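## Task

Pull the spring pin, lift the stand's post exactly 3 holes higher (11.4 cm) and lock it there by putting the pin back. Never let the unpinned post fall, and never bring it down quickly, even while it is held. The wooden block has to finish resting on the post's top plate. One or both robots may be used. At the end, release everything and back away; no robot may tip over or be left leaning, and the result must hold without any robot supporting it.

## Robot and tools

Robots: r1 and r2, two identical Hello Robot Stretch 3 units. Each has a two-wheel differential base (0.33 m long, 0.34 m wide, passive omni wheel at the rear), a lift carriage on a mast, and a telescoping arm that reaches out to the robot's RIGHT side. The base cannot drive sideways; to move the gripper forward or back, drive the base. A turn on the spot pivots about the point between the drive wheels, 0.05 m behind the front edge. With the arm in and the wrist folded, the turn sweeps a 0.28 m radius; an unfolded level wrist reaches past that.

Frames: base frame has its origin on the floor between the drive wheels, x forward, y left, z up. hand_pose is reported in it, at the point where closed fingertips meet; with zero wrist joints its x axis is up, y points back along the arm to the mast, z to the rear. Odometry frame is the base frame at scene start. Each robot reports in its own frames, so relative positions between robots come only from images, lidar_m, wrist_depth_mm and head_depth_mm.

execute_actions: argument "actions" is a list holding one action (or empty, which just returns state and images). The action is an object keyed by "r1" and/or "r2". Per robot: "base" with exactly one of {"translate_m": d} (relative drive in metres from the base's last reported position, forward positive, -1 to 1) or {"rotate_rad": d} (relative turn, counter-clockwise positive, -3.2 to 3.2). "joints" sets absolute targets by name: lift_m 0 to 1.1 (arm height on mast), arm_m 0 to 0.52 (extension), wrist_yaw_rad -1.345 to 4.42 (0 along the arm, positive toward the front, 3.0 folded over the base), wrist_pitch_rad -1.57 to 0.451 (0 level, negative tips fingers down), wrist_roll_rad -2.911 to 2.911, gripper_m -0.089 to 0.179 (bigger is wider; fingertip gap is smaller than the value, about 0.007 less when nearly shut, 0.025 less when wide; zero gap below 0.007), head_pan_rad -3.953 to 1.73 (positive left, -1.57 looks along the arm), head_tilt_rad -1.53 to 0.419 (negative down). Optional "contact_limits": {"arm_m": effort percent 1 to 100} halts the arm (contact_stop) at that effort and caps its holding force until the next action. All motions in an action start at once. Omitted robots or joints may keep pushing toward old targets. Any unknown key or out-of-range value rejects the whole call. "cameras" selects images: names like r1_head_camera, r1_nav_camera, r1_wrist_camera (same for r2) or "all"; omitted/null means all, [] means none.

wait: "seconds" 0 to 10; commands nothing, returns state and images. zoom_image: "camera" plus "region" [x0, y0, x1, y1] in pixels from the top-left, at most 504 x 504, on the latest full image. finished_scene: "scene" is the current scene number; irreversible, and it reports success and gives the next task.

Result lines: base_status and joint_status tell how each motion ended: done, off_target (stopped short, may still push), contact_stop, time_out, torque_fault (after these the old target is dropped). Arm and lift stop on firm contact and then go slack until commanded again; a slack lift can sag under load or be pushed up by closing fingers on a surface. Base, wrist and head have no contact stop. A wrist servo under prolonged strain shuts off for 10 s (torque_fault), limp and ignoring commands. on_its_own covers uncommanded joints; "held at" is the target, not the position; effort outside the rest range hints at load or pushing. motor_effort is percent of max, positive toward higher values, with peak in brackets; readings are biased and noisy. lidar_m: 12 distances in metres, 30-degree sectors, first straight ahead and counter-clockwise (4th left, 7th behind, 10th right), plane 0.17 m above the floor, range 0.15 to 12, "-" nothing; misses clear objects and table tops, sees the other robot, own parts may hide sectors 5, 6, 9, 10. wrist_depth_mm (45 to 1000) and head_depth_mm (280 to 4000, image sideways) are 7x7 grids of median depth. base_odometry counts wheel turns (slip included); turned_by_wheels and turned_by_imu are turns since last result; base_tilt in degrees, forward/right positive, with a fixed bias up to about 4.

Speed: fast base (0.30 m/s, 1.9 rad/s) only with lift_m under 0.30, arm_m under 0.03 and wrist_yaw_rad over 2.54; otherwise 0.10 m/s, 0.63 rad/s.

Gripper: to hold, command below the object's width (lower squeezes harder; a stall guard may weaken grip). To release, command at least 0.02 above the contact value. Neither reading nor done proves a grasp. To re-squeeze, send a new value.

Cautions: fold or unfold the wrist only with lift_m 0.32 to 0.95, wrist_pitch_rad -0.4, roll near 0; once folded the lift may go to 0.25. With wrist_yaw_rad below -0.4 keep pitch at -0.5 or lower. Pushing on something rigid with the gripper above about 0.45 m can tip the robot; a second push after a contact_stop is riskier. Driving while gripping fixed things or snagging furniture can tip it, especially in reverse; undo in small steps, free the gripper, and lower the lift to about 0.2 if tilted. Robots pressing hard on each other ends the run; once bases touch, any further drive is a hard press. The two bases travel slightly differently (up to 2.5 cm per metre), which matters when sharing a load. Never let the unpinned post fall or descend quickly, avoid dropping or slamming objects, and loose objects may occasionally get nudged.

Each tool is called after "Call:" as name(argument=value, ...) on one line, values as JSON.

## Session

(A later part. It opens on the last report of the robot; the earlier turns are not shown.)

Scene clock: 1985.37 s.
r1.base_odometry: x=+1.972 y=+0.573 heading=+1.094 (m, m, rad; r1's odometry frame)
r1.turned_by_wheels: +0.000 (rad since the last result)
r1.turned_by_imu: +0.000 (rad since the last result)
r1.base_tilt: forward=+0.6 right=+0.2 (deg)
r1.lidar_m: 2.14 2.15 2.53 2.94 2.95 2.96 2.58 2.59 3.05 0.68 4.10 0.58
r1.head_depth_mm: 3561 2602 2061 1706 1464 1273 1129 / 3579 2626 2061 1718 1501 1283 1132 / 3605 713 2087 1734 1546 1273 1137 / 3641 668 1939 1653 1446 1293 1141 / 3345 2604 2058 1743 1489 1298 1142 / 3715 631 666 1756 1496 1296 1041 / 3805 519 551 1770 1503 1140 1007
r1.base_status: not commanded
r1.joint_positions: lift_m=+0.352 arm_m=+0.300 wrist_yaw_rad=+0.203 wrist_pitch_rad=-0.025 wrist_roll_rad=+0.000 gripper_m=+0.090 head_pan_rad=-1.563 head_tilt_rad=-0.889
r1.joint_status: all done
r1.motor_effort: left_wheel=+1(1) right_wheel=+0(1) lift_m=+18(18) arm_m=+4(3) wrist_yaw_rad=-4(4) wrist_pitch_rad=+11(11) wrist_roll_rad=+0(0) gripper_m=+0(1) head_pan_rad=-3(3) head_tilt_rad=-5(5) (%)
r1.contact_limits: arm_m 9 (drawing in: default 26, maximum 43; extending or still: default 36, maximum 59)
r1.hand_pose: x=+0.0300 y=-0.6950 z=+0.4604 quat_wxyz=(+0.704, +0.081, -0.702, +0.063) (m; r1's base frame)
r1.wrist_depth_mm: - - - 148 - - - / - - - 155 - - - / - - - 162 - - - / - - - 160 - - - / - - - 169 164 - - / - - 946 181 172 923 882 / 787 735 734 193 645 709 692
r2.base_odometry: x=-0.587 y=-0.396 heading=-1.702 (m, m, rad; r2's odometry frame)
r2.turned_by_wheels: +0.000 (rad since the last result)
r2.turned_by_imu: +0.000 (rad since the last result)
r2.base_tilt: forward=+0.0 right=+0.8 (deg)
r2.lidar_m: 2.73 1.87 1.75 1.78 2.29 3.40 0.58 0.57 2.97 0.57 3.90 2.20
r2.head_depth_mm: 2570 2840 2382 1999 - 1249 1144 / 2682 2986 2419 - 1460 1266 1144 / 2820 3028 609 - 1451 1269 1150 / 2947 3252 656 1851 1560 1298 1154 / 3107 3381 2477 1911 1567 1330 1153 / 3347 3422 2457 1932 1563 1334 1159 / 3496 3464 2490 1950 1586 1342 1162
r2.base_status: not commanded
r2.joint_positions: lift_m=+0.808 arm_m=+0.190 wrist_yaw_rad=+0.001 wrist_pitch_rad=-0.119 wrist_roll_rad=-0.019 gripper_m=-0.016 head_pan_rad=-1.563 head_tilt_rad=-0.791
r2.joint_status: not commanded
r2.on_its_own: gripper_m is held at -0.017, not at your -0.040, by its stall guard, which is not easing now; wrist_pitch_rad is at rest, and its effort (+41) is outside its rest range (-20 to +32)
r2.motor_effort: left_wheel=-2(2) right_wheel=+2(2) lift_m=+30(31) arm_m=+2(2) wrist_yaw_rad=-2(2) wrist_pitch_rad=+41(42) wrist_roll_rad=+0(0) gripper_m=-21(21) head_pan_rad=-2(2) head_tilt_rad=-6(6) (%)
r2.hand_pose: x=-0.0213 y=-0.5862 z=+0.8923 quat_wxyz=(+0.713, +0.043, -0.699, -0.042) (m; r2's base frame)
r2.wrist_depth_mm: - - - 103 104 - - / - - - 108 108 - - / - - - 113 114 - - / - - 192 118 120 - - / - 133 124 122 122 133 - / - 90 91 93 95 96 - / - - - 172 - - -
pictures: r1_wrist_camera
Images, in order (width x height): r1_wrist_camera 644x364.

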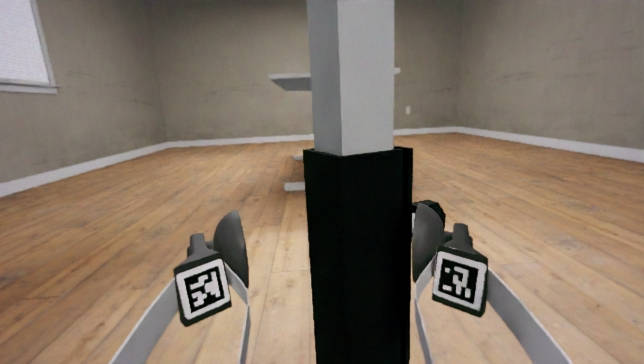

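Call:
execute_actions(actions=[{"r1": {"base": {"translate_m": 0.003}}}], cameras=["r1_wrist_camera"])

Call:
execute_actions(actions=[{"r1": {"joints": {"arm_m": 0.319}, "contact_limits": {"arm_m": 25}}}], cameras=["r1_wrist_camera"])

Call:
zoom_image(camera="r1_wrist_camera", region=[340, 140, 520, 320])

Scene clock: 1993.70 s.
r1.base_odometry: x=+1.973 y=+0.576 heading=+1.095 (m, m, rad; r1's odometry frame)
r1.turned_by_wheels: +0.000 (rad since the last result)
r1.turned_by_imu: +0.000 (rad since the last result)
r1.base_tilt: forward=+0.6 right=+0.2 (deg)
r1.lidar_m: 2.14 2.15 2.53 2.95 2.95 2.96 2.59 2.59 3.06 0.68 4.08 0.58
r1.head_depth_mm: 3531 2592 2058 1713 1458 1274 1131 / 3563 2617 2084 1717 1497 1273 1131 / 3615 696 2085 1733 1542 1274 1136 / 3656 673 1924 1664 1439 1289 1141 / 3368 2579 2055 1747 1491 1295 1145 / 3721 624 666 1758 1500 1303 1039 / 3738 516 552 1763 1502 1141 1011
r1.base_status: done
r1.joint_positions: lift_m=+0.352 arm_m=+0.300 wrist_yaw_rad=+0.203 wrist_pitch_rad=-0.025 wrist_roll_rad=+0.000 gripper_m=+0.090 head_pan_rad=-1.563 head_tilt_rad=-0.889
r1.joint_status: not commanded
r1.motor_effort: left_wheel=+1(5) right_wheel=-1(2) lift_m=+18(18) arm_m=+4(4) wrist_yaw_rad=-4(4) wrist_pitch_rad=+10(11) wrist_roll_rad=+0(0) gripper_m=+0(0) head_pan_rad=-3(3) head_tilt_rad=-6(5) (%)
r1.hand_pose: x=+0.0300 y=-0.6950 z=+0.4604 quat_wxyz=(+0.704, +0.081, -0.702, +0.063) (m; r1's base frame)
r1.wrist_depth_mm: - - - 152 - - - / - - - 160 - - - / - - - 167 - - - / - - - 165 162 - - / - - - 175 162 - - / - - 967 186 171 947 856 / 778 779 762 200 182 708 698
r2.base_odometry: x=-0.587 y=-0.396 heading=-1.702 (m, m, rad; r2's odometry frame)
r2.turned_by_wheels: +0.000 (rad since the last result)
r2.turned_by_imu: -0.001 (rad since the last result)
r2.base_tilt: forward=+0.0 right=+0.8 (deg)
r2.lidar_m: 2.73 1.87 1.75 1.78 2.29 3.39 0.57 0.58 2.97 0.57 3.92 2.19
r2.head_depth_mm: 2577 2840 2404 2021 - 1249 1144 / 2727 2966 2423 - 1483 1265 1147 / 2852 3062 608 - 1451 1290 1150 / 2942 3248 660 1861 1558 1302 1152 / 3100 3386 2466 1910 1566 1334 1161 / 3263 3481 2457 1933 1580 1326 1158 / 3466 3480 2484 1924 1580 1346 1159
r2.base_status: not commanded
r2.joint_positions: lift_m=+0.808 arm_m=+0.190 wrist_yaw_rad=+0.001 wrist_pitch_rad=-0.119 wrist_roll_rad=-0.019 gripper_m=-0.016 head_pan_rad=-1.563 head_tilt_rad=-0.791
r2.joint_status: not commanded
r2.on_its_own: gripper_m is held at -0.017, not at your -0.040, by its stall guard, which is not easing now; wrist_pitch_rad is at rest, and its effort (+41) is outside its rest range (-20 to +32)
r2.motor_effort: left_wheel=-2(3) right_wheel=+2(2) lift_m=+31(31) arm_m=+3(2) wrist_yaw_rad=-2(1) wrist_pitch_rad=+41(41) wrist_roll_rad=+0(0) gripper_m=-21(21) head_pan_rad=-2(2) head_tilt_rad=-6(6) (%)
r2.hand_pose: x=-0.0213 y=-0.5862 z=+0.8923 quat_wxyz=(+0.713, +0.043, -0.699, -0.042) (m; r2's base frame)
r2.wrist_depth_mm: - - - 103 104 - - / - - - 108 108 - - / - - - 113 114 - - / - - 193 119 120 - - / - 132 124 122 122 133 - / - 90 92 93 95 96 - / - - - 172 - - -
pictures: r1_wrist_camera
Images, in order (width x height): r1_wrist_camera 644x364.

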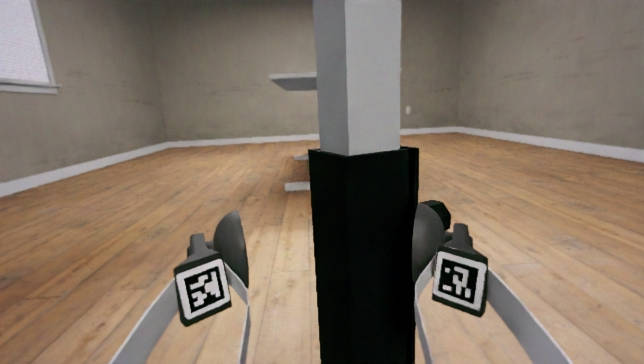

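Scene clock: 1994.73 s.
r1.base_odometry: x=+1.973 y=+0.576 heading=+1.094 (m, m, rad; r1's odometry frame)
r1.turned_by_wheels: +0.000 (rad since the last result)
r1.turned_by_imu: +0.000 (rad since the last result)
r1.base_tilt: forward=+0.6 right=+0.2 (deg)
r1.lidar_m: 2.14 2.14 2.53 2.94 2.96 2.97 2.59 2.60 3.08 0.68 4.08 0.58
r1.head_depth_mm: 3520 2608 2072 1713 1468 1275 1129 / 3536 2634 2072 1727 1501 1272 1132 / 3622 700 2094 1734 - 1286 1136 / 3627 674 1943 1658 1413 1288 1144 / 3361 2593 2048 1748 1487 1294 1142 / 3745 623 665 1768 1497 1296 1041 / 3809 516 553 1763 1501 1143 1007
r1.base_status: not commanded
r1.joint_positions: lift_m=+0.352 arm_m=+0.318 wrist_yaw_rad=+0.188 wrist_pitch_rad=-0.027 wrist_roll_rad=+0.000 gripper_m=+0.090 head_pan_rad=-1.563 head_tilt_rad=-0.889
r1.joint_status: all done
r1.on_its_own: arm_m is at rest, and its effort (+19) is outside its rest range (-14 to +14); wrist_yaw_rad is at rest, and its effort (+16) is outside its rest range (-12 to +12)
r1.motor_effort: left_wheel=-3(2) right_wheel=+4(4) lift_m=+18(18) arm_m=+19(18) wrist_yaw_rad=+16(15) wrist_pitch_rad=+12(12) wrist_roll_rad=+0(0) gripper_m=-2(2) head_pan_rad=-3(3) head_tilt_rad=-6(6) (%)
r1.contact_limits: arm_m 25 (drawing in: default 26, maximum 43; extending or still: default 36, maximum 59)
r1.hand_pose: x=+0.0263 y=-0.7136 z=+0.4598 quat_wxyz=(+0.705, +0.076, -0.703, +0.056) (m; r1's base frame)
r1.wrist_depth_mm: - - - 126 - - - / - - - 131 - - - / - - - 137 - - - / - - - 135 147 - - / - - - 142 148 - - / - - 936 151 155 877 892 / 794 771 756 161 660 696 682
r2.base_odometry: x=-0.587 y=-0.396 heading=-1.702 (m, m, rad; r2's odometry frame)
r2.turned_by_wheels: +0.000 (rad since the last result)
r2.turned_by_imu: +0.000 (rad since the last result)
r2.base_tilt: forward=+0.0 right=+0.8 (deg)
r2.lidar_m: 2.74 1.87 1.75 1.78 2.29 3.39 0.57 0.57 2.96 0.57 3.89 2.19
r2.head_depth_mm: 2608 2831 2411 1998 - 1254 1138 / 2672 2978 2412 - 1474 1267 1144 / 2882 3063 606 - 1457 1286 1149 / 2959 3186 660 1859 1564 1309 1155 / 3133 3340 2470 1901 1564 1336 1150 / 3307 3443 2470 1924 1579 1340 1163 / 3551 3489 2489 1942 1581 1337 1165
r2.base_status: not commanded
r2.joint_positions: lift_m=+0.808 arm_m=+0.190 wrist_yaw_rad=+0.001 wrist_pitch_rad=-0.119 wrist_roll_rad=-0.019 gripper_m=-0.016 head_pan_rad=-1.563 head_tilt_rad=-0.791
r2.joint_status: not commanded
r2.on_its_own: gripper_m is held at -0.017, not at your -0.040, by its stall guard, which is not easing now; wrist_pitch_rad is at rest, and its effort (+41) is outside its rest range (-20 to +32)
r2.motor_effort: left_wheel=-2(2) right_wheel=+2(2) lift_m=+30(31) arm_m=+2(2) wrist_yaw_rad=-1(1) wrist_pitch_rad=+41(41) wrist_roll_rad=+0(0) gripper_m=-21(21) head_pan_rad=-3(3) head_tilt_rad=-6(6) (%)
r2.hand_pose: x=-0.0213 y=-0.5862 z=+0.8923 quat_wxyz=(+0.713, +0.043, -0.699, -0.042) (m; r2's base frame)
r2.wrist_depth_mm: - - - 103 104 - - / - - - 108 108 - - / - - - 113 114 - - / - - 194 118 120 - - / - 132 123 122 122 133 - / - 90 91 93 94 96 - / - - - 172 - - -
pictures: r1_wrist_camera
Images, in order (width x height): r1_wrist_camera 644x364.

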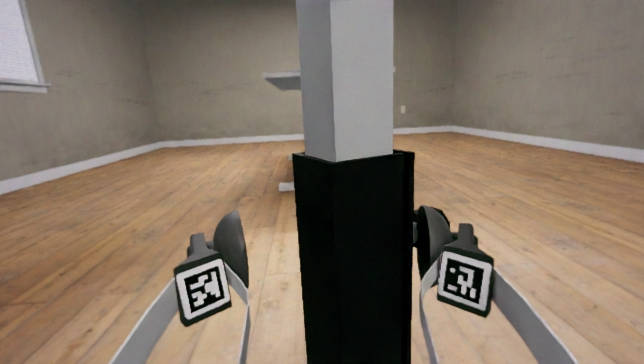

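Region (340, 140, 520, 320) of r1_wrist_camera's 644x364 image, scaled by 2.800.

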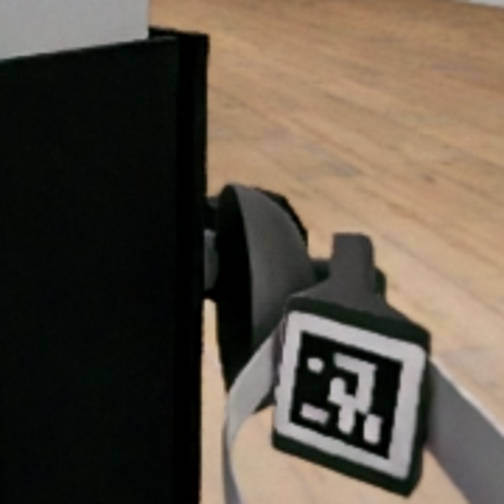

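Call:
execute_actions(actions=[{"r1": {"base": {"translate_m": 0.010}, "joints": {"arm_m": 0.321, "wrist_yaw_rad": 0.15}, "contact_limits": {"arm_m": 32}}}], cameras=[])

Call:
execute_actions(actions=[{"r1": {"base": {"translate_m": 0.0115}, "joints": {"arm_m": 0.3215, "wrist_yaw_rad": 0.10}, "contact_limits": {"arm_m": 32}}}], cameras=["r1_wrist_camera"])

Call:
execute_actions(actions=[{"r1": {"base": {"translate_m": 0.012}, "joints": {"arm_m": 0.322, "wrist_yaw_rad": 0.05}, "contact_limits": {"arm_m": 32}}}], cameras=[])

Call:
execute_actions(actions=[{"r1": {"base": {"translate_m": 0.012}, "joints": {"arm_m": 0.3225, "wrist_yaw_rad": 0.0}, "contact_limits": {"arm_m": 32}}}], cameras=["r1_wrist_camera"])

Call:
execute_actions(actions=[{"r1": {"joints": {"arm_m": 0.331}, "contact_limits": {"arm_m": 34}}}], cameras=["r1_wrist_camera", "r1_head_camera"])

Call:
zoom_image(camera="r1_head_camera", region=[400, 110, 600, 250])

Scene clock: 2037.67 s.
r1.base_odometry: x=+1.978 y=+0.585 heading=+1.094 (m, m, rad; r1's odometry frame)
r1.turned_by_wheels: +0.000 (rad since the last result)
r1.turned_by_imu: +0.000 (rad since the last result)
r1.base_tilt: forward=+0.6 right=+0.2 (deg)
r1.lidar_m: 2.14 2.13 2.52 2.95 2.95 2.98 2.60 2.59 3.09 0.68 4.06 0.57
r1.head_depth_mm: 3575 2594 2066 1722 1467 1275 1128 / 3570 2631 2084 1728 1498 1283 1130 / 3593 688 2041 1684 - 1286 1137 / 3612 683 1973 1708 1468 1289 1141 / 3307 2606 2042 1757 1489 1297 1145 / 3724 617 658 1758 1495 1299 1024 / 3773 519 553 1773 1503 1144 1006
r1.base_status: done
r1.joint_positions: lift_m=+0.352 arm_m=+0.319 wrist_yaw_rad=+0.140 wrist_pitch_rad=-0.028 wrist_roll_rad=+0.000 gripper_m=+0.090 head_pan_rad=-1.563 head_tilt_rad=-0.889
r1.joint_status: all done
r1.on_its_own: arm_m is at rest, and its effort (+20) is outside its rest range (-14 to +14)
r1.motor_effort: left_wheel=-1(2) right_wheel=+2(8) lift_m=+18(18) arm_m=+20(20) wrist_yaw_rad=+12(16) wrist_pitch_rad=+12(12) wrist_roll_rad=+0(0) gripper_m=-1(2) head_pan_rad=-3(3) head_tilt_rad=-6(6) (%)
r1.contact_limits: arm_m 32 (drawing in: default 26, maximum 43; extending or still: default 36, maximum 59)
r1.hand_pose: x=+0.0143 y=-0.7174 z=+0.4596 quat_wxyz=(+0.706, +0.060, -0.704, +0.039) (m; r1's base frame)
r1.wrist_depth_mm: - - - 124 - - - / - - - 128 - - - / - - - 133 - - - / - - - 131 - - - / - - - 138 146 - - / - - 943 144 157 934 882 / 771 747 746 154 654 710 693
r2.base_odometry: x=-0.587 y=-0.396 heading=-1.702 (m, m, rad; r2's odometry frame)
r2.turned_by_wheels: +0.000 (rad since the last result)
r2.turned_by_imu: -0.001 (rad since the last result)
r2.base_tilt: forward=+0.0 right=+0.7 (deg)
r2.lidar_m: 2.74 1.87 1.75 1.77 2.29 3.39 0.56 0.57 2.97 0.57 3.90 2.19
r2.head_depth_mm: 2567 2874 2377 2005 - 1249 1144 / 2712 3000 2372 - 1469 1240 1153 / 2818 3053 609 - 1461 1277 1152 / 2953 3174 661 1848 1572 1304 1158 / 3162 3378 2445 1888 1578 1324 1158 / 3297 3400 2451 1917 1566 1338 1161 / 3503 3425 2465 1932 1581 1345 1167
r2.base_status: not commanded
r2.joint_positions: lift_m=+0.808 arm_m=+0.190 wrist_yaw_rad=+0.001 wrist_pitch_rad=-0.119 wrist_roll_rad=-0.019 gripper_m=-0.016 head_pan_rad=-1.563 head_tilt_rad=-0.791
r2.joint_status: not commanded
r2.on_its_own: gripper_m is held at -0.017, not at your -0.040, by its stall guard, which is not easing now; wrist_pitch_rad is at rest, and its effort (+41) is outside its rest range (-20 to +32)
r2.motor_effort: left_wheel=-3(2) right_wheel=+2(2) lift_m=+31(31) arm_m=+2(3) wrist_yaw_rad=-2(1) wrist_pitch_rad=+41(42) wrist_roll_rad=+0(0) gripper_m=-21(20) head_pan_rad=-3(3) head_tilt_rad=-6(6) (%)
r2.hand_pose: x=-0.0213 y=-0.5862 z=+0.8923 quat_wxyz=(+0.713, +0.043, -0.699, -0.042) (m; r2's base frame)
r2.wrist_depth_mm: - - - 103 103 - - / - - - 108 108 - - / - - - 113 114 - - / - - 194 118 120 - - / - 133 123 122 122 133 - / - 90 92 93 94 96 - / - - - 172 - - -
pictures: none
No camera images: the call's "cameras" was empty. Leave "cameras" out to get every camera's image.

Scene clock: 2038.53 s.
r1.base_odometry: x=+1.983 y=+0.595 heading=+1.094 (m, m, rad; r1's odometry frame)
r1.turned_by_wheels: +0.000 (rad since the last result)
r1.turned_by_imu: +0.000 (rad since the last result)
r1.base_tilt: forward=+0.6 right=+0.2 (deg)
r1.lidar_m: 2.12 2.12 2.50 2.95 2.96 2.99 2.60 2.61 3.08 0.68 4.05 0.56
r1.head_depth_mm: 3573 2606 2066 1707 1467 1272 1130 / 3577 2640 2081 1730 1505 1281 1134 / 3625 685 1967 1690 - 1287 1137 / 3661 692 1996 1724 1467 1289 1144 / 3348 2574 1998 1755 1491 1291 1144 / 3747 600 644 1760 1496 1275 1025 / 3817 2618 556 1775 1500 1307 1007
r1.base_status: done
r1.joint_positions: lift_m=+0.352 arm_m=+0.320 wrist_yaw_rad=+0.094 wrist_pitch_rad=-0.028 wrist_roll_rad=+0.000 gripper_m=+0.090 head_pan_rad=-1.563 head_tilt_rad=-0.889
r1.joint_status: all done
r1.on_its_own: arm_m is at rest, and its effort (+18) is outside its rest range (-14 to +14)
r1.motor_effort: left_wheel=+0(4) right_wheel=+0(5) lift_m=+18(18) arm_m=+18(21) wrist_yaw_rad=+7(13) wrist_pitch_rad=+12(12) wrist_roll_rad=+0(0) gripper_m=+0(1) head_pan_rad=-3(3) head_tilt_rad=-6(6) (%)
r1.contact_limits: arm_m 32 (drawing in: default 26, maximum 43; extending or still: default 36, maximum 59)
r1.hand_pose: x=+0.0025 y=-0.7195 z=+0.4596 quat_wxyz=(+0.707, +0.043, -0.706, +0.023) (m; r1's base frame)
r1.wrist_depth_mm: - - - 122 - - - / - - - 127 - - - / - - - 133 - - - / - - - 131 - - - / - - - 135 145 - - / - - 948 143 152 936 878 / 767 759 751 152 659 703 687
r2.base_odometry: x=-0.587 y=-0.396 heading=-1.702 (m, m, rad; r2's odometry frame)
r2.turned_by_wheels: +0.000 (rad since the last result)
r2.turned_by_imu: +0.000 (rad since the last result)
r2.base_tilt: forward=+0.0 right=+0.8 (deg)
r2.lidar_m: 2.74 1.87 1.75 1.78 2.29 3.40 0.56 0.56 2.97 0.57 3.90 2.20
r2.head_depth_mm: 2577 2853 2410 2006 - 1033 1143 / 2714 2975 2414 - 1476 1241 1143 / 2878 3063 608 - 1448 1293 1154 / 2991 3212 660 1841 1557 1302 1157 / 3196 3401 2467 1934 1565 1335 1160 / 3321 3469 2459 1918 1585 1334 1159 / 3505 3485 2504 1937 1573 1337 1162
r2.base_status: not commanded
r2.joint_positions: lift_m=+0.808 arm_m=+0.190 wrist_yaw_rad=+0.001 wrist_pitch_rad=-0.119 wrist_roll_rad=-0.019 gripper_m=-0.016 head_pan_rad=-1.563 head_tilt_rad=-0.791
r2.joint_status: not commanded
r2.on_its_own: gripper_m is held at -0.017, not at your -0.040, by its stall guard, which is not easing now; wrist_pitch_rad is at rest, and its effort (+41) is outside its rest range (-20 to +32)
r2.motor_effort: left_wheel=-3(2) right_wheel=+2(2) lift_m=+30(31) arm_m=+2(2) wrist_yaw_rad=-2(2) wrist_pitch_rad=+41(42) wrist_roll_rad=+0(0) gripper_m=-20(21) head_pan_rad=-2(3) head_tilt_rad=-6(6) (%)
r2.hand_pose: x=-0.0213 y=-0.5862 z=+0.8923 quat_wxyz=(+0.713, +0.043, -0.699, -0.042) (m; r2's base frame)
r2.wrist_depth_mm: - - - 103 104 - - / - - - 108 108 - - / - - - 113 114 - - / - - 194 119 120 - - / - 132 124 122 122 133 - / - 90 92 93 94 96 - / - - - 173 - - -
pictures: r1_wrist_camera
Images, in order (width x height): r1_wrist_camera 644x364.

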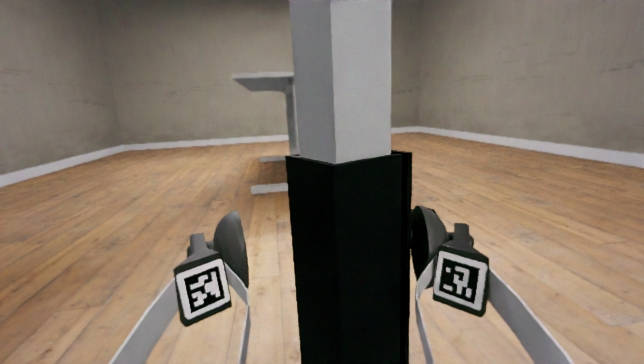

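Scene clock: 2039.40 s.
r1.base_odometry: x=+1.989 y=+0.606 heading=+1.094 (m, m, rad; r1's odometry frame)
r1.turned_by_wheels: +0.000 (rad since the last result)
r1.turned_by_imu: +0.000 (rad since the last result)
r1.base_tilt: forward=+0.6 right=+0.2 (deg)
r1.lidar_m: 2.11 2.11 2.49 2.96 2.96 2.98 2.62 2.62 3.12 0.68 4.03 0.55
r1.head_depth_mm: 3575 2605 2060 1708 1467 1278 1130 / 3576 2615 2079 1720 1499 1277 1131 / 3627 667 1918 1615 - 1285 1134 / 3638 717 2040 1747 1469 1290 1142 / 3351 2493 1946 1753 1484 1297 1124 / 3703 518 567 1758 1501 1275 1012 / 3774 2737 565 1764 1500 1303 1010
r1.base_status: done
r1.joint_positions: lift_m=+0.352 arm_m=+0.321 wrist_yaw_rad=+0.048 wrist_pitch_rad=-0.028 wrist_roll_rad=+0.000 gripper_m=+0.090 head_pan_rad=-1.563 head_tilt_rad=-0.889
r1.joint_status: all done
r1.on_its_own: arm_m is at rest, and its effort (+16) is outside its rest range (-14 to +14)
r1.motor_effort: left_wheel=+1(7) right_wheel=-2(4) lift_m=+18(18) arm_m=+16(17) wrist_yaw_rad=+3(6) wrist_pitch_rad=+12(12) wrist_roll_rad=+0(0) gripper_m=+0(2) head_pan_rad=-3(3) head_tilt_rad=-6(5) (%)
r1.contact_limits: arm_m 32 (drawing in: default 26, maximum 43; extending or still: default 36, maximum 59)
r1.hand_pose: x=-0.0093 y=-0.7209 z=+0.4597 quat_wxyz=(+0.707, +0.027, -0.706, +0.007) (m; r1's base frame)
r1.wrist_depth_mm: - - - 121 - - - / - - - 127 - - - / - - - 132 - - - / - - - 131 - - - / - - - 136 142 - - / - - 950 144 149 924 857 / 770 770 740 153 645 690 682
r2.base_odometry: x=-0.587 y=-0.396 heading=-1.702 (m, m, rad; r2's odometry frame)
r2.turned_by_wheels: +0.000 (rad since the last result)
r2.turned_by_imu: +0.000 (rad since the last result)
r2.base_tilt: forward=+0.0 right=+0.7 (deg)
r2.lidar_m: 2.74 1.87 1.75 1.78 2.30 3.39 0.55 0.56 2.96 0.57 3.89 2.18
r2.head_depth_mm: 2581 2861 2389 2020 - 1026 1142 / 2695 2969 2396 - 1472 1266 1139 / 2813 3095 608 - 1447 1264 1141 / 2987 3232 660 1850 1560 1297 1152 / 3138 3422 2468 1918 1570 1327 1152 / 3300 3429 2465 1929 1576 1339 1156 / 3454 3528 2495 1944 1578 1341 1157
r2.base_status: not commanded
r2.joint_positions: lift_m=+0.808 arm_m=+0.190 wrist_yaw_rad=+0.001 wrist_pitch_rad=-0.119 wrist_roll_rad=-0.019 gripper_m=-0.016 head_pan_rad=-1.563 head_tilt_rad=-0.791
r2.joint_status: not commanded
r2.on_its_own: gripper_m is held at -0.017, not at your -0.040, by its stall guard, which is not easing now; wrist_pitch_rad is at rest, and its effort (+41) is outside its rest range (-20 to +32)
r2.motor_effort: left_wheel=-2(2) right_wheel=+2(2) lift_m=+30(31) arm_m=+2(2) wrist_yaw_rad=-1(1) wrist_pitch_rad=+41(41) wrist_roll_rad=+0(0) gripper_m=-20(20) head_pan_rad=-2(3) head_tilt_rad=-7(6) (%)
r2.hand_pose: x=-0.0213 y=-0.5862 z=+0.8923 quat_wxyz=(+0.713, +0.043, -0.699, -0.042) (m; r2's base frame)
r2.wrist_depth_mm: - - - 103 104 - - / - - - 108 108 - - / - - - 113 114 - - / - - 194 118 120 - - / - 132 124 122 122 133 - / - 90 92 93 94 96 - / - - - 172 - - -
pictures: none
No camera images: the call's "cameras" was empty. Leave "cameras" out to get every camera's image.

Scene clock: 2040.27 s.
r1.base_odometry: x=+1.994 y=+0.616 heading=+1.094 (m, m, rad; r1's odometry frame)
r1.turned_by_wheels: +0.000 (rad since the last result)
r1.turned_by_imu: +0.000 (rad since the last result)
r1.base_tilt: forward=+0.6 right=+0.2 (deg)
r1.lidar_m: 2.10 2.10 2.47 2.95 2.96 3.00 2.63 2.64 3.14 0.69 4.00 0.53
r1.head_depth_mm: 3547 2642 2060 1714 1460 1280 1133 / 3583 2375 2079 1723 1504 1282 1137 / 3640 664 1977 1110 - 1280 1136 / 3527 742 2044 1751 1474 1290 1140 / 3440 640 1936 1749 1489 1292 1128 / 3761 516 554 1755 1499 1252 1006 / 3817 2734 485 1766 1499 1308 1010
r1.base_status: done
r1.joint_positions: lift_m=+0.352 arm_m=+0.321 wrist_yaw_rad=+0.002 wrist_pitch_rad=-0.027 wrist_roll_rad=+0.000 gripper_m=+0.090 head_pan_rad=-1.563 head_tilt_rad=-0.889
r1.joint_status: all done
r1.motor_effort: left_wheel=+3(7) right_wheel=-5(7) lift_m=+18(18) arm_m=+14(18) wrist_yaw_rad=-3(13) wrist_pitch_rad=+12(12) wrist_roll_rad=+0(0) gripper_m=+1(2) head_pan_rad=-3(3) head_tilt_rad=-6(6) (%)
r1.contact_limits: arm_m 32 (drawing in: default 26, maximum 43; extending or still: default 36, maximum 59)
r1.hand_pose: x=-0.0209 y=-0.7219 z=+0.4598 quat_wxyz=(+0.707, +0.011, -0.707, -0.009) (m; r1's base frame)
r1.wrist_depth_mm: - - - 121 - - - / - - - 127 - - - / - - - 132 - - - / - - - 132 146 - - / - - - 138 145 - - / - - 951 145 148 891 859 / 757 760 747 154 645 711 692
r2.base_odometry: x=-0.587 y=-0.396 heading=-1.702 (m, m, rad; r2's odometry frame)
r2.turned_by_wheels: +0.000 (rad since the last result)
r2.turned_by_imu: +0.000 (rad since the last result)
r2.base_tilt: forward=+0.0 right=+0.8 (deg)
r2.lidar_m: 2.74 1.87 1.75 1.78 2.29 3.40 0.54 0.56 2.97 0.57 3.90 2.19
r2.head_depth_mm: 2597 2846 2384 2011 - 802 1150 / 2741 2995 2419 - 1478 1238 1145 / 2850 3073 607 - 1453 1265 1152 / 2953 3260 661 1846 1566 1301 1151 / 3151 3402 2469 1913 1566 1330 1157 / 3331 3470 2441 1919 1578 1339 1155 / 3493 3465 2473 1929 1579 1339 1164
r2.base_status: not commanded
r2.joint_positions: lift_m=+0.808 arm_m=+0.190 wrist_yaw_rad=+0.001 wrist_pitch_rad=-0.119 wrist_roll_rad=-0.019 gripper_m=-0.016 head_pan_rad=-1.563 head_tilt_rad=-0.791
r2.joint_status: not commanded
r2.on_its_own: gripper_m is held at -0.017, not at your -0.040, by its stall guard, which is not easing now; wrist_pitch_rad is at rest, and its effort (+42) is outside its rest range (-20 to +32)
r2.motor_effort: left_wheel=-2(3) right_wheel=+2(2) lift_m=+31(31) arm_m=+3(2) wrist_yaw_rad=-1(2) wrist_pitch_rad=+42(42) wrist_roll_rad=+0(0) gripper_m=-21(20) head_pan_rad=-3(2) head_tilt_rad=-6(6) (%)
r2.hand_pose: x=-0.0213 y=-0.5862 z=+0.8923 quat_wxyz=(+0.713, +0.043, -0.699, -0.042) (m; r2's base frame)
r2.wrist_depth_mm: - - - 103 104 - - / - - - 108 108 - - / - - - 113 114 - - / - - 194 118 120 - - / - 133 124 122 122 133 - / - 90 92 93 94 96 - / - - - 173 - - -
pictures: r1_wrist_camera
Images, in order (width x height): r1_wrist_camera 644x364.

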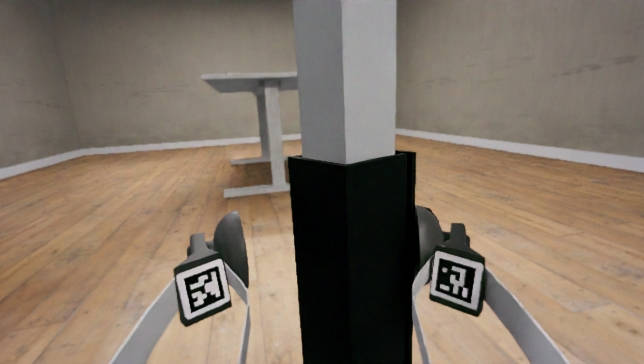

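Scene clock: 2041.03 s.
r1.base_odometry: x=+1.994 y=+0.616 heading=+1.094 (m, m, rad; r1's odometry frame)
r1.turned_by_wheels: +0.000 (rad since the last result)
r1.turned_by_imu: +0.000 (rad since the last result)
r1.base_tilt: forward=+0.7 right=+0.2 (deg)
r1.lidar_m: 2.09 2.10 2.47 2.96 2.97 3.00 2.63 2.63 3.10 0.68 4.00 0.53
r1.head_depth_mm: 3558 2595 2078 1712 1462 1273 1128 / 3550 2428 2085 1725 1497 1277 1137 / 3636 672 1916 1104 - 1287 1139 / 3593 733 2033 1750 1476 1288 1145 / 3453 652 1944 1755 1488 1297 1126 / 3755 517 554 1756 1494 1248 1005 / 3822 2748 485 1771 1497 1306 1006
r1.base_status: not commanded
r1.joint_positions: lift_m=+0.352 arm_m=+0.329 wrist_yaw_rad=-0.009 wrist_pitch_rad=-0.031 wrist_roll_rad=+0.000 gripper_m=+0.090 head_pan_rad=-1.563 head_tilt_rad=-0.889
r1.joint_status: all done
r1.on_its_own: arm_m is at rest, and its effort (+22) is outside its rest range (-14 to +14)
r1.motor_effort: left_wheel=+2(3) right_wheel=-5(5) lift_m=+18(18) arm_m=+22(21) wrist_yaw_rad=+11(11) wrist_pitch_rad=+14(14) wrist_roll_rad=+0(0) gripper_m=+0(1) head_pan_rad=-3(3) head_tilt_rad=-6(5) (%)
r1.contact_limits: arm_m 34 (drawing in: default 26, maximum 43; extending or still: default 36, maximum 59)
r1.hand_pose: x=-0.0237 y=-0.7296 z=+0.4589 quat_wxyz=(+0.707, +0.008, -0.707, -0.014) (m; r1's base frame)
r1.wrist_depth_mm: - - - 113 - - - / - - - 118 - - - / - - - 123 - - - / - - - 124 139 - - / - - - 127 137 - - / - - 933 134 143 948 845 / 755 758 748 143 661 712 700
r2.base_odometry: x=-0.587 y=-0.396 heading=-1.702 (m, m, rad; r2's odometry frame)
r2.turned_by_wheels: +0.000 (rad since the last result)
r2.turned_by_imu: +0.000 (rad since the last result)
r2.base_tilt: forward=+0.0 right=+0.8 (deg)
r2.lidar_m: 2.74 1.87 1.75 1.78 2.29 3.40 0.54 0.56 2.97 0.57 3.88 2.19
r2.head_depth_mm: 2595 2848 2401 2003 - 805 1147 / 2715 2995 2403 - 1481 1238 1151 / 2855 3130 614 - 1452 1250 1151 / 2969 3219 669 1843 1580 1296 1156 / 3176 3364 2454 1910 1571 1340 1156 / 3322 3446 2460 1933 1571 1336 1155 / 3480 3494 2492 1932 1572 1333 1159
r2.base_status: not commanded
r2.joint_positions: lift_m=+0.808 arm_m=+0.190 wrist_yaw_rad=+0.001 wrist_pitch_rad=-0.137 wrist_roll_rad=-0.019 gripper_m=-0.016 head_pan_rad=-1.563 head_tilt_rad=-0.791
r2.joint_status: not commanded
r2.on_its_own: gripper_m is held at -0.017, not at your -0.040, by its stall guard, which is not easing now; wrist_pitch_rad is at rest, and its effort (+48) is outside its rest range (-20 to +32)
r2.motor_effort: left_wheel=-2(3) right_wheel=+2(2) lift_m=+31(30) arm_m=+2(2) wrist_yaw_rad=-1(1) wrist_pitch_rad=+48(50) wrist_roll_rad=+0(0) gripper_m=-20(21) head_pan_rad=-3(3) head_tilt_rad=-6(6) (%)
r2.hand_pose: x=-0.0213 y=-0.5852 z=+0.8879 quat_wxyz=(+0.712, +0.049, -0.699, -0.048) (m; r2's base frame)
r2.wrist_depth_mm: - - - 102 102 - - / - - - 107 107 - - / - - - 112 113 - - / - - 190 118 120 - - / - 134 125 122 123 135 - / - 92 94 95 97 98 - / - - - 173 - - -
pictures: r1_head_camera (sideways: a quarter turn clockwise sets it upright), r1_wrist_camera
Images, in order (width x height): r1_head_camera 896x504, r1_wrist_camera 644x364.

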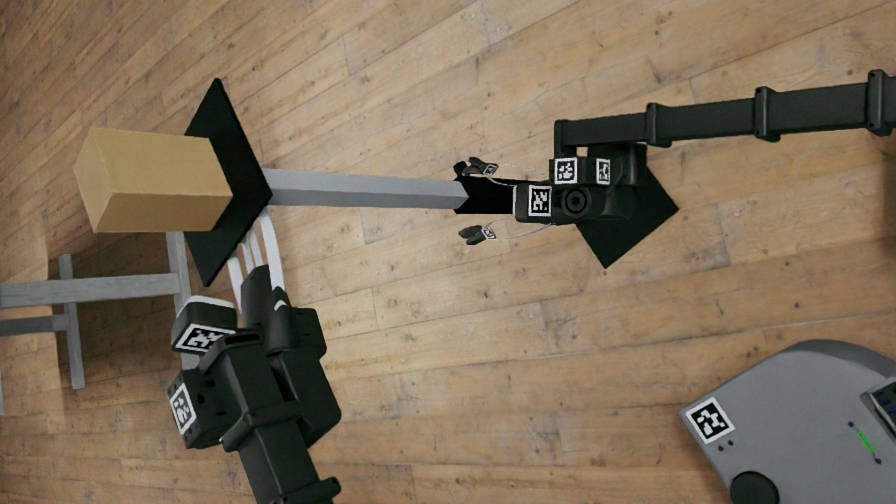

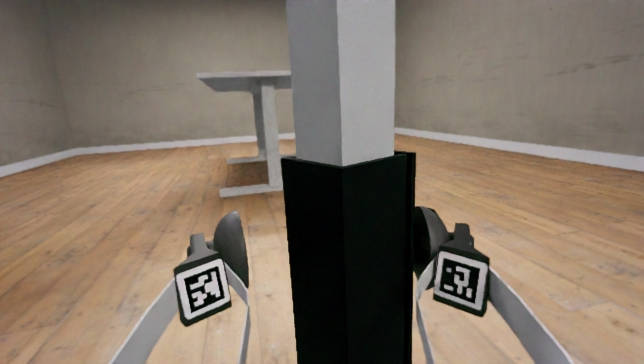

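Region (400, 110, 600, 250) of r1_head_camera's 896x504 image, scaled by 2.520, with more detail than that image has; it fills the top 353 rows of this view, and the rest is white.

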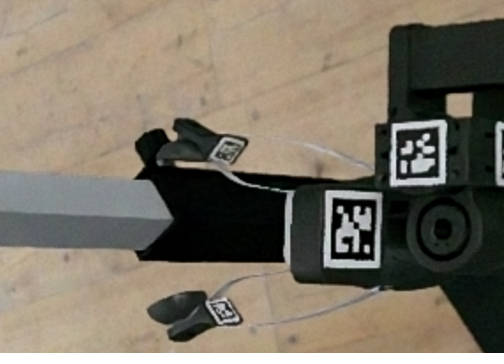

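Call:
execute_actions(actions=[{"r2": {"joints": {"lift_m": 0.8565}}}], cameras=[])

Call:
execute_actions(actions=[{"r1": {"joints": {"arm_m": 0.295}}}], cameras=["r1_wrist_camera"])

Call:
zoom_image(camera="r1_wrist_camera", region=[340, 140, 520, 320])

Scene clock: 2051.30 s.
r1.base_odometry: x=+1.994 y=+0.616 heading=+1.094 (m, m, rad; r1's odometry frame)
r1.turned_by_wheels: +0.000 (rad since the last result)
r1.turned_by_imu: +0.000 (rad since the last result)
r1.base_tilt: forward=+0.7 right=+0.2 (deg)
r1.lidar_m: 2.09 2.10 2.48 2.96 2.96 2.99 2.63 2.64 3.12 0.69 3.99 0.53
r1.head_depth_mm: 3539 2611 2067 1717 1463 1277 1131 / 3567 2449 2080 1725 1502 1275 1131 / 623 656 1960 1110 - 1287 1139 / 3482 702 2104 1744 1480 1289 1141 / 3439 593 2062 1746 1492 1298 1126 / 3746 469 2003 1758 1499 1251 1005 / 3810 445 2087 1767 1499 1306 1006
r1.base_status: not commanded
r1.joint_positions: lift_m=+0.352 arm_m=+0.329 wrist_yaw_rad=-0.009 wrist_pitch_rad=-0.031 wrist_roll_rad=+0.000 gripper_m=+0.090 head_pan_rad=-1.563 head_tilt_rad=-0.889
r1.joint_status: not commanded
r1.on_its_own: arm_m is at rest, and its effort (+22) is outside its rest range (-14 to +14)
r1.motor_effort: left_wheel=+2(3) right_wheel=-5(5) lift_m=+19(18) arm_m=+22(22) wrist_yaw_rad=+11(11) wrist_pitch_rad=+13(14) wrist_roll_rad=+0(0) gripper_m=+0(1) head_pan_rad=-3(3) head_tilt_rad=-6(7) (%)
r1.hand_pose: x=-0.0237 y=-0.7296 z=+0.4589 quat_wxyz=(+0.707, +0.008, -0.707, -0.014) (m; r1's base frame)
r1.wrist_depth_mm: - - - 113 - - - / - - - 118 - - - / - - - 123 - - - / - - - 123 139 - - / - - - 127 137 - - / - - 956 134 143 897 830 / 776 765 746 142 637 682 684
r2.base_odometry: x=-0.587 y=-0.396 heading=-1.702 (m, m, rad; r2's odometry frame)
r2.turned_by_wheels: +0.000 (rad since the last result)
r2.turned_by_imu: -0.002 (rad since the last result)
r2.base_tilt: forward=+0.1 right=+0.8 (deg)
r2.lidar_m: 2.74 1.87 1.75 1.78 2.29 3.39 0.54 0.56 2.97 0.57 3.92 2.19
r2.head_depth_mm: 2601 2867 2489 - 1487 1235 1139 / 2728 2988 2514 - 1504 1242 1152 / 2823 3033 584 - 1475 1262 1148 / 3050 3175 643 1910 1563 1295 1152 / 3143 3375 2465 1908 1560 1329 1157 / 3282 3425 2460 1917 1572 1329 1166 / 3498 3492 2481 1925 1579 1342 1163
r2.base_status: not commanded
r2.joint_positions: lift_m=+0.856 arm_m=+0.190 wrist_yaw_rad=+0.001 wrist_pitch_rad=-0.231 wrist_roll_rad=-0.026 gripper_m=-0.016 head_pan_rad=-1.563 head_tilt_rad=-0.791
r2.joint_status: all done
r2.on_its_own: wrist_pitch_rad is held at -0.154, not at your +0.000, by its stall guard, which is not easing now; gripper_m is held at -0.017, not at your -0.040, by its stall guard, which is not easing now
r2.motor_effort: left_wheel=-1(2) right_wheel=+1(1) lift_m=+33(34) arm_m=+0(1) wrist_yaw_rad=-1(0) wrist_pitch_rad=+26(27) wrist_roll_rad=+4(4) gripper_m=-20(20) head_pan_rad=-2(3) head_tilt_rad=-6(6) (%)
r2.hand_pose: x=-0.0213 y=-0.5789 z=+0.9124 quat_wxyz=(+0.712, +0.083, -0.693, -0.080) (m; r2's base frame)
r2.wrist_depth_mm: - - - 97 97 - - / - - - 104 104 - - / - - - 110 111 - - / - - 180 118 120 - - / - - 129 125 127 146 - / - 100 101 103 105 107 - / - - - 184 - 93 -
pictures: none
No camera images: the call's "cameras" was empty. Leave "cameras" out to get every camera's image.

Scene clock: 2052.63 s.
r1.base_odometry: x=+1.994 y=+0.616 heading=+1.094 (m, m, rad; r1's odometry frame)
r1.turned_by_wheels: +0.000 (rad since the last result)
r1.turned_by_imu: +0.000 (rad since the last result)
r1.base_tilt: forward=+0.6 right=+0.3 (deg)
r1.lidar_m: 2.09 2.10 2.48 2.96 2.97 3.00 2.63 2.64 3.12 0.68 3.99 0.54
r1.head_depth_mm: 3520 2607 2056 1708 1463 1277 1131 / 3560 2438 2078 1726 1501 1278 1135 / 620 657 1967 1085 1526 1264 1138 / 3553 700 2104 1738 1489 1293 1139 / 3439 591 2065 1746 1488 1297 1127 / 3731 468 2012 1761 1492 1253 1007 / 3773 443 2088 1768 1498 1309 1013
r1.base_status: not commanded
r1.joint_positions: lift_m=+0.352 arm_m=+0.295 wrist_yaw_rad=+0.002 wrist_pitch_rad=-0.025 wrist_roll_rad=+0.000 gripper_m=+0.090 head_pan_rad=-1.563 head_tilt_rad=-0.889
r1.joint_status: all done
r1.motor_effort: left_wheel=+1(3) right_wheel=-2(4) lift_m=+18(18) arm_m=-3(20) wrist_yaw_rad=-3(11) wrist_pitch_rad=+11(13) wrist_roll_rad=+0(0) gripper_m=+0(1) head_pan_rad=-3(3) head_tilt_rad=-6(5) (%)
r1.hand_pose: x=-0.0209 y=-0.6958 z=+0.4604 quat_wxyz=(+0.707, +0.010, -0.707, -0.008) (m; r1's base frame)
r1.wrist_depth_mm: - - - 146 - - - / - - - 152 - - - / - - - 159 - - - / - - - 157 - - - / - - - 165 176 - - / - - 992 173 825 954 874 / 770 753 752 183 685 696 696
r2.base_odometry: x=-0.587 y=-0.396 heading=-1.702 (m, m, rad; r2's odometry frame)
r2.turned_by_wheels: +0.000 (rad since the last result)
r2.turned_by_imu: +0.000 (rad since the last result)
r2.base_tilt: forward=+0.1 right=+0.8 (deg)
r2.lidar_m: 2.74 1.87 1.75 1.78 2.29 3.41 0.54 0.56 2.96 0.57 3.90 2.19
r2.head_depth_mm: 2601 2828 2508 - 1488 1230 1143 / 2677 2988 2495 - 1511 1234 1147 / 2819 3018 583 - 1489 1280 1154 / 2983 3186 646 1926 1555 1309 1157 / 3174 3340 2489 1929 1567 1335 1154 / 3292 3416 2469 1922 1575 1329 1154 / 3498 3366 2457 1923 1568 1350 1166
r2.base_status: not commanded
r2.joint_positions: lift_m=+0.856 arm_m=+0.190 wrist_yaw_rad=+0.001 wrist_pitch_rad=-0.231 wrist_roll_rad=-0.026 gripper_m=-0.016 head_pan_rad=-1.563 head_tilt_rad=-0.791
r2.joint_status: not commanded
r2.on_its_own: wrist_pitch_rad is held at -0.154, not at your +0.000, by its stall guard, which is not easing now; gripper_m is held at -0.017, not at your -0.040, by its stall guard, which is not easing now
r2.motor_effort: left_wheel=-1(1) right_wheel=+1(1) lift_m=+33(33) arm_m=-1(0) wrist_yaw_rad=-1(2) wrist_pitch_rad=+27(27) wrist_roll_rad=+4(4) gripper_m=-20(21) head_pan_rad=-2(3) head_tilt_rad=-6(6) (%)
r2.hand_pose: x=-0.0213 y=-0.5789 z=+0.9124 quat_wxyz=(+0.712, +0.083, -0.693, -0.080) (m; r2's base frame)
r2.wrist_depth_mm: - - - 97 97 - - / - - - 103 104 - - / - - - 111 111 - - / - - 180 118 120 - - / - - 129 124 126 146 - / - 100 101 103 104 106 - / - - - 183 - 93 -
pictures: r1_wrist_camera
Images, in order (width x height): r1_wrist_camera 644x364.

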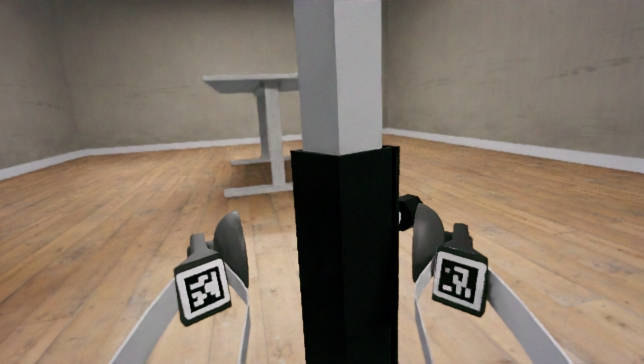

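Region (340, 140, 520, 320) of r1_wrist_camera's 644x364 image, scaled by 2.800.

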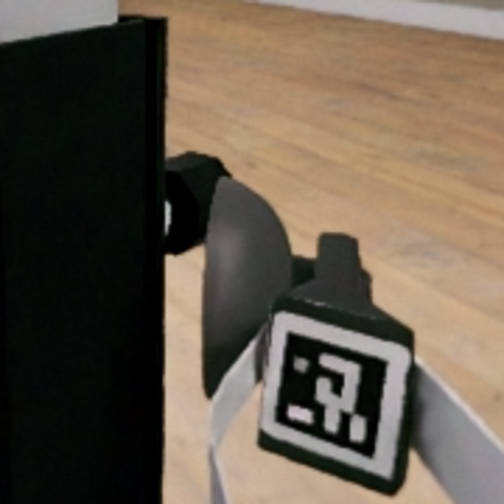

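Call:
execute_actions(actions=[{"r2": {"joints": {"lift_m": 0.868}}}], cameras=["r1_wrist_camera"])

Scene clock: 2070.83 s.
r1.base_odometry: x=+1.994 y=+0.616 heading=+1.094 (m, m, rad; r1's odometry frame)
r1.turned_by_wheels: +0.000 (rad since the last result)
r1.turned_by_imu: +0.000 (rad since the last result)
r1.base_tilt: forward=+0.6 right=+0.3 (deg)
r1.lidar_m: 2.10 2.09 2.48 2.95 2.96 3.00 2.63 2.63 3.12 0.68 4.00 0.53
r1.head_depth_mm: 3528 2602 2072 1709 1464 1274 1132 / 3504 2432 2074 1718 1496 1277 1131 / 622 659 1967 1084 1523 1259 1135 / 3564 723 2105 1736 1479 1290 1143 / 3470 592 2061 1753 1482 1296 1130 / 3739 461 2065 1757 1493 1253 1007 / 3791 437 2138 1761 1499 1300 1005
r1.base_status: not commanded
r1.joint_positions: lift_m=+0.352 arm_m=+0.295 wrist_yaw_rad=+0.002 wrist_pitch_rad=-0.025 wrist_roll_rad=+0.000 gripper_m=+0.090 head_pan_rad=-1.563 head_tilt_rad=-0.889
r1.joint_status: not commanded
r1.motor_effort: left_wheel=+1(2) right_wheel=-1(1) lift_m=+18(18) arm_m=-3(3) wrist_yaw_rad=-4(3) wrist_pitch_rad=+11(11) wrist_roll_rad=+0(0) gripper_m=+0(0) head_pan_rad=-3(3) head_tilt_rad=-6(6) (%)
r1.hand_pose: x=-0.0209 y=-0.6958 z=+0.4604 quat_wxyz=(+0.707, +0.010, -0.707, -0.008) (m; r1's base frame)
r1.wrist_depth_mm: - - - 146 - - - / - - - 152 - - - / - - - 158 - - - / - - - 158 - - - / - - - 165 176 - - / - - 971 174 813 904 838 / 780 767 764 183 683 704 686
r2.base_odometry: x=-0.587 y=-0.396 heading=-1.702 (m, m, rad; r2's odometry frame)
r2.turned_by_wheels: +0.000 (rad since the last result)
r2.turned_by_imu: -0.001 (rad since the last result)
r2.base_tilt: forward=+0.0 right=+0.8 (deg)
r2.lidar_m: 2.73 1.87 1.75 1.78 2.29 3.40 0.54 0.56 2.97 0.57 3.90 2.19
r2.head_depth_mm: 2580 2856 2496 - 1484 1237 1145 / 2688 3009 2626 - 1521 1235 1142 / 2805 2982 572 - 1480 1279 1155 / 2939 3167 638 1921 1571 1299 1155 / 3122 3311 2440 1924 1564 1329 1162 / 3330 3457 2455 1919 1566 1336 1155 / 3459 3434 2445 1942 1577 1328 1160
r2.base_status: not commanded
r2.joint_positions: lift_m=+0.867 arm_m=+0.190 wrist_yaw_rad=+0.001 wrist_pitch_rad=-0.267 wrist_roll_rad=-0.026 gripper_m=-0.016 head_pan_rad=-1.563 head_tilt_rad=-0.791
r2.joint_status: all done
r2.on_its_own: wrist_pitch_rad is held at -0.154, not at your +0.000, by its stall guard, which is not easing now; gripper_m is held at -0.017, not at your -0.040, by its stall guard, which is not easing now; wrist_pitch_rad is at rest, and its effort (+39) is outside its rest range (-20 to +32)
r2.motor_effort: left_wheel=+0(1) right_wheel=+1(1) lift_m=+37(38) arm_m=-1(1) wrist_yaw_rad=-1(2) wrist_pitch_rad=+39(43) wrist_roll_rad=+4(4) gripper_m=-20(21) head_pan_rad=-2(3) head_tilt_rad=-6(6) (%)
r2.hand_pose: x=-0.0212 y=-0.5759 z=+0.9151 quat_wxyz=(+0.710, +0.096, -0.691, -0.093) (m; r2's base frame)
r2.wrist_depth_mm: - - - 97 97 - - / - - - 104 104 - - / - - - 111 112 - - / - - 172 119 122 - - / - 143 128 125 127 144 - / - 101 102 103 105 106 - / - - - 196 - - -
pictures: r1_wrist_camera
Images, in order (width x height): r1_wrist_camera 644x364.

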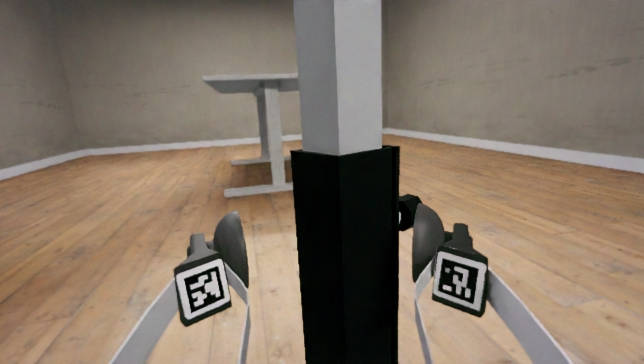

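Call:
execute_actions(actions=[{"r2": {"joints": {"lift_m": 0.880}}}], cameras=["r1_wrist_camera"])

Scene clock: 2080.37 s.
r1.base_odometry: x=+1.994 y=+0.616 heading=+1.094 (m, m, rad; r1's odometry frame)
r1.turned_by_wheels: +0.000 (rad since the last result)
r1.turned_by_imu: +0.000 (rad since the last result)
r1.base_tilt: forward=+0.6 right=+0.2 (deg)
r1.lidar_m: 2.09 2.10 2.47 2.96 2.96 3.00 2.63 2.63 3.10 0.68 4.00 0.54
r1.head_depth_mm: 3541 2594 2060 1706 1465 1275 1130 / 3570 2430 2084 1722 1490 1280 1130 / 607 654 1962 1084 1512 1266 1138 / 3473 691 2104 1746 1481 1289 1140 / 3436 587 2068 1740 1483 1296 1128 / 3760 486 2133 1758 1486 1250 1002 / 3748 428 2141 1767 1495 1305 1005
r1.base_status: not commanded
r1.joint_positions: lift_m=+0.352 arm_m=+0.295 wrist_yaw_rad=+0.002 wrist_pitch_rad=-0.025 wrist_roll_rad=+0.000 gripper_m=+0.090 head_pan_rad=-1.563 head_tilt_rad=-0.889
r1.joint_status: not commanded
r1.motor_effort: left_wheel=+1(2) right_wheel=-1(1) lift_m=+18(18) arm_m=-3(3) wrist_yaw_rad=-3(3) wrist_pitch_rad=+11(11) wrist_roll_rad=+0(0) gripper_m=+0(0) head_pan_rad=-3(3) head_tilt_rad=-7(6) (%)
r1.hand_pose: x=-0.0209 y=-0.6958 z=+0.4604 quat_wxyz=(+0.707, +0.010, -0.707, -0.008) (m; r1's base frame)
r1.wrist_depth_mm: - - - 147 - - - / - - - 151 - - - / - - - 158 - - - / - - - 155 - - - / - - - 165 176 - - / - - 977 173 795 964 890 / 791 763 773 184 687 704 701
r2.base_odometry: x=-0.587 y=-0.396 heading=-1.702 (m, m, rad; r2's odometry frame)
r2.turned_by_wheels: +0.000 (rad since the last result)
r2.turned_by_imu: -0.001 (rad since the last result)
r2.base_tilt: forward=+0.0 right=+0.8 (deg)
r2.lidar_m: 2.73 1.87 1.75 1.79 2.29 3.41 0.54 0.56 2.97 0.57 3.90 2.19
r2.head_depth_mm: 2609 2851 2583 - 1512 1243 1141 / 2713 2992 2583 - 1544 1236 1146 / 2837 2857 559 - 1509 1281 1148 / 2962 3201 643 1895 1562 1302 1156 / 3131 3389 2431 1916 1558 1332 1155 / 3268 3458 2463 1932 1576 1330 1158 / 3505 3463 2463 1931 1578 1342 1166
r2.base_status: not commanded
r2.joint_positions: lift_m=+0.879 arm_m=+0.190 wrist_yaw_rad=+0.001 wrist_pitch_rad=-0.267 wrist_roll_rad=-0.026 gripper_m=-0.016 head_pan_rad=-1.563 head_tilt_rad=-0.791
r2.joint_status: all done
r2.on_its_own: wrist_pitch_rad is held at -0.154, not at your +0.000, by its stall guard, which is not easing now; gripper_m is held at -0.017, not at your -0.040, by its stall guard, which is not easing now; wrist_pitch_rad is at rest, and its effort (+39) is outside its rest range (-20 to +32)
r2.motor_effort: left_wheel=-1(1) right_wheel=+0(1) lift_m=+37(38) arm_m=-1(1) wrist_yaw_rad=-1(2) wrist_pitch_rad=+39(40) wrist_roll_rad=+4(4) gripper_m=-19(20) head_pan_rad=-3(2) head_tilt_rad=-6(6) (%)
r2.hand_pose: x=-0.0212 y=-0.5758 z=+0.9269 quat_wxyz=(+0.710, +0.096, -0.691, -0.093) (m; r2's base frame)
r2.wrist_depth_mm: - - - 97 96 - - / - - - 104 104 - - / - - - 111 112 - - / - - 173 119 122 - - / - 142 128 125 127 143 - / - 101 102 104 105 107 - / - - - 197 - - -
pictures: r1_wrist_camera
Images, in order (width x height): r1_wrist_camera 644x364.

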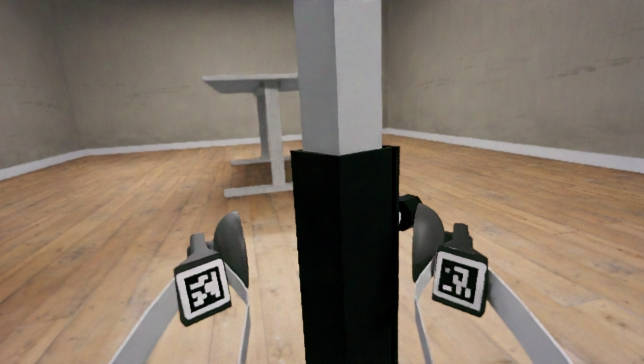

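Call:
execute_actions(actions=[{"r2": {"joints": {"lift_m": 0.885}}}], cameras=["r1_wrist_camera"])

Scene clock: 2087.00 s.
r1.base_odometry: x=+1.994 y=+0.616 heading=+1.094 (m, m, rad; r1's odometry frame)
r1.turned_by_wheels: +0.000 (rad since the last result)
r1.turned_by_imu: +0.000 (rad since the last result)
r1.base_tilt: forward=+0.6 right=+0.3 (deg)
r1.lidar_m: 2.10 2.10 2.47 2.95 2.96 3.01 2.64 2.64 3.10 0.68 3.98 0.53
r1.head_depth_mm: 3530 2612 2071 1713 1460 1275 1131 / 3563 2444 2073 1720 1503 1276 1129 / 607 654 1963 1086 1519 1260 1139 / 3461 713 2105 1737 1482 1289 1145 / 3455 591 2109 1743 1481 1295 1126 / 3750 490 2133 1760 1494 1247 1005 / 3759 422 2140 1756 1502 1306 1007
r1.base_status: not commanded
r1.joint_positions: lift_m=+0.352 arm_m=+0.295 wrist_yaw_rad=+0.002 wrist_pitch_rad=-0.025 wrist_roll_rad=+0.000 gripper_m=+0.090 head_pan_rad=-1.563 head_tilt_rad=-0.889
r1.joint_status: not commanded
r1.motor_effort: left_wheel=+1(2) right_wheel=-1(1) lift_m=+18(18) arm_m=-3(3) wrist_yaw_rad=-3(3) wrist_pitch_rad=+11(11) wrist_roll_rad=+0(0) gripper_m=+0(0) head_pan_rad=-3(3) head_tilt_rad=-5(5) (%)
r1.hand_pose: x=-0.0209 y=-0.6958 z=+0.4604 quat_wxyz=(+0.707, +0.010, -0.707, -0.008) (m; r1's base frame)
r1.wrist_depth_mm: - - - 146 - - - / - - - 152 - - - / - - - 158 - - - / - - - 156 - - - / - - - 164 175 - - / - - 943 173 825 918 877 / 754 762 762 183 700 696 689
r2.base_odometry: x=-0.587 y=-0.396 heading=-1.702 (m, m, rad; r2's odometry frame)
r2.turned_by_wheels: +0.000 (rad since the last result)
r2.turned_by_imu: -0.001 (rad since the last result)
r2.base_tilt: forward=+0.0 right=+0.8 (deg)
r2.lidar_m: 2.74 1.87 1.75 1.78 2.29 3.39 0.54 0.55 2.97 0.57 3.90 2.19
r2.head_depth_mm: 2601 2856 2571 - 1506 1030 1143 / 2763 2981 - - 1555 1245 1143 / 2825 554 560 - 1510 1288 1143 / 2963 3163 631 1917 1563 1292 1153 / 3101 3413 2426 1910 1569 1339 1157 / 3296 3446 2493 1920 1579 1336 1163 / 3454 3419 2477 1928 1577 1341 1162
r2.base_status: not commanded
r2.joint_positions: lift_m=+0.884 arm_m=+0.190 wrist_yaw_rad=+0.001 wrist_pitch_rad=-0.270 wrist_roll_rad=-0.026 gripper_m=-0.016 head_pan_rad=-1.563 head_tilt_rad=-0.791
r2.joint_status: all done
r2.on_its_own: wrist_pitch_rad is held at -0.154, not at your +0.000, by its stall guard, which is not easing now; gripper_m is held at -0.017, not at your -0.040, by its stall guard, which is not easing now; wrist_pitch_rad is at rest, and its effort (+40) is outside its rest range (-20 to +32)
r2.motor_effort: left_wheel=-1(2) right_wheel=+1(2) lift_m=+37(38) arm_m=-1(1) wrist_yaw_rad=-2(2) wrist_pitch_rad=+40(41) wrist_roll_rad=+4(4) gripper_m=-20(19) head_pan_rad=-3(3) head_tilt_rad=-6(6) (%)
r2.hand_pose: x=-0.0212 y=-0.5756 z=+0.9313 quat_wxyz=(+0.710, +0.097, -0.691, -0.094) (m; r2's base frame)
r2.wrist_depth_mm: - - - 97 97 - - / - - - 104 104 - - / - - - 111 112 - - / - - 173 120 123 - - / - 142 129 126 126 144 - / - 101 102 104 105 107 - / - - - 197 - - -
pictures: r1_wrist_camera
Images, in order (width x height): r1_wrist_camera 644x364.

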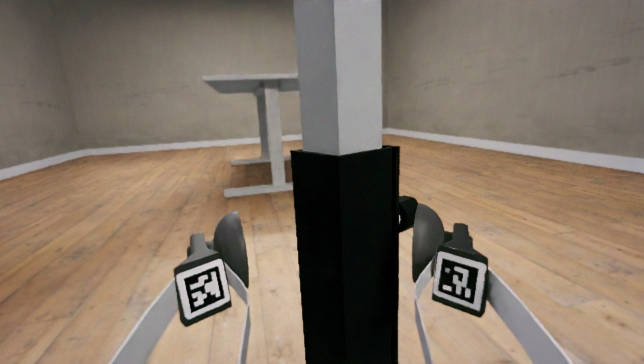

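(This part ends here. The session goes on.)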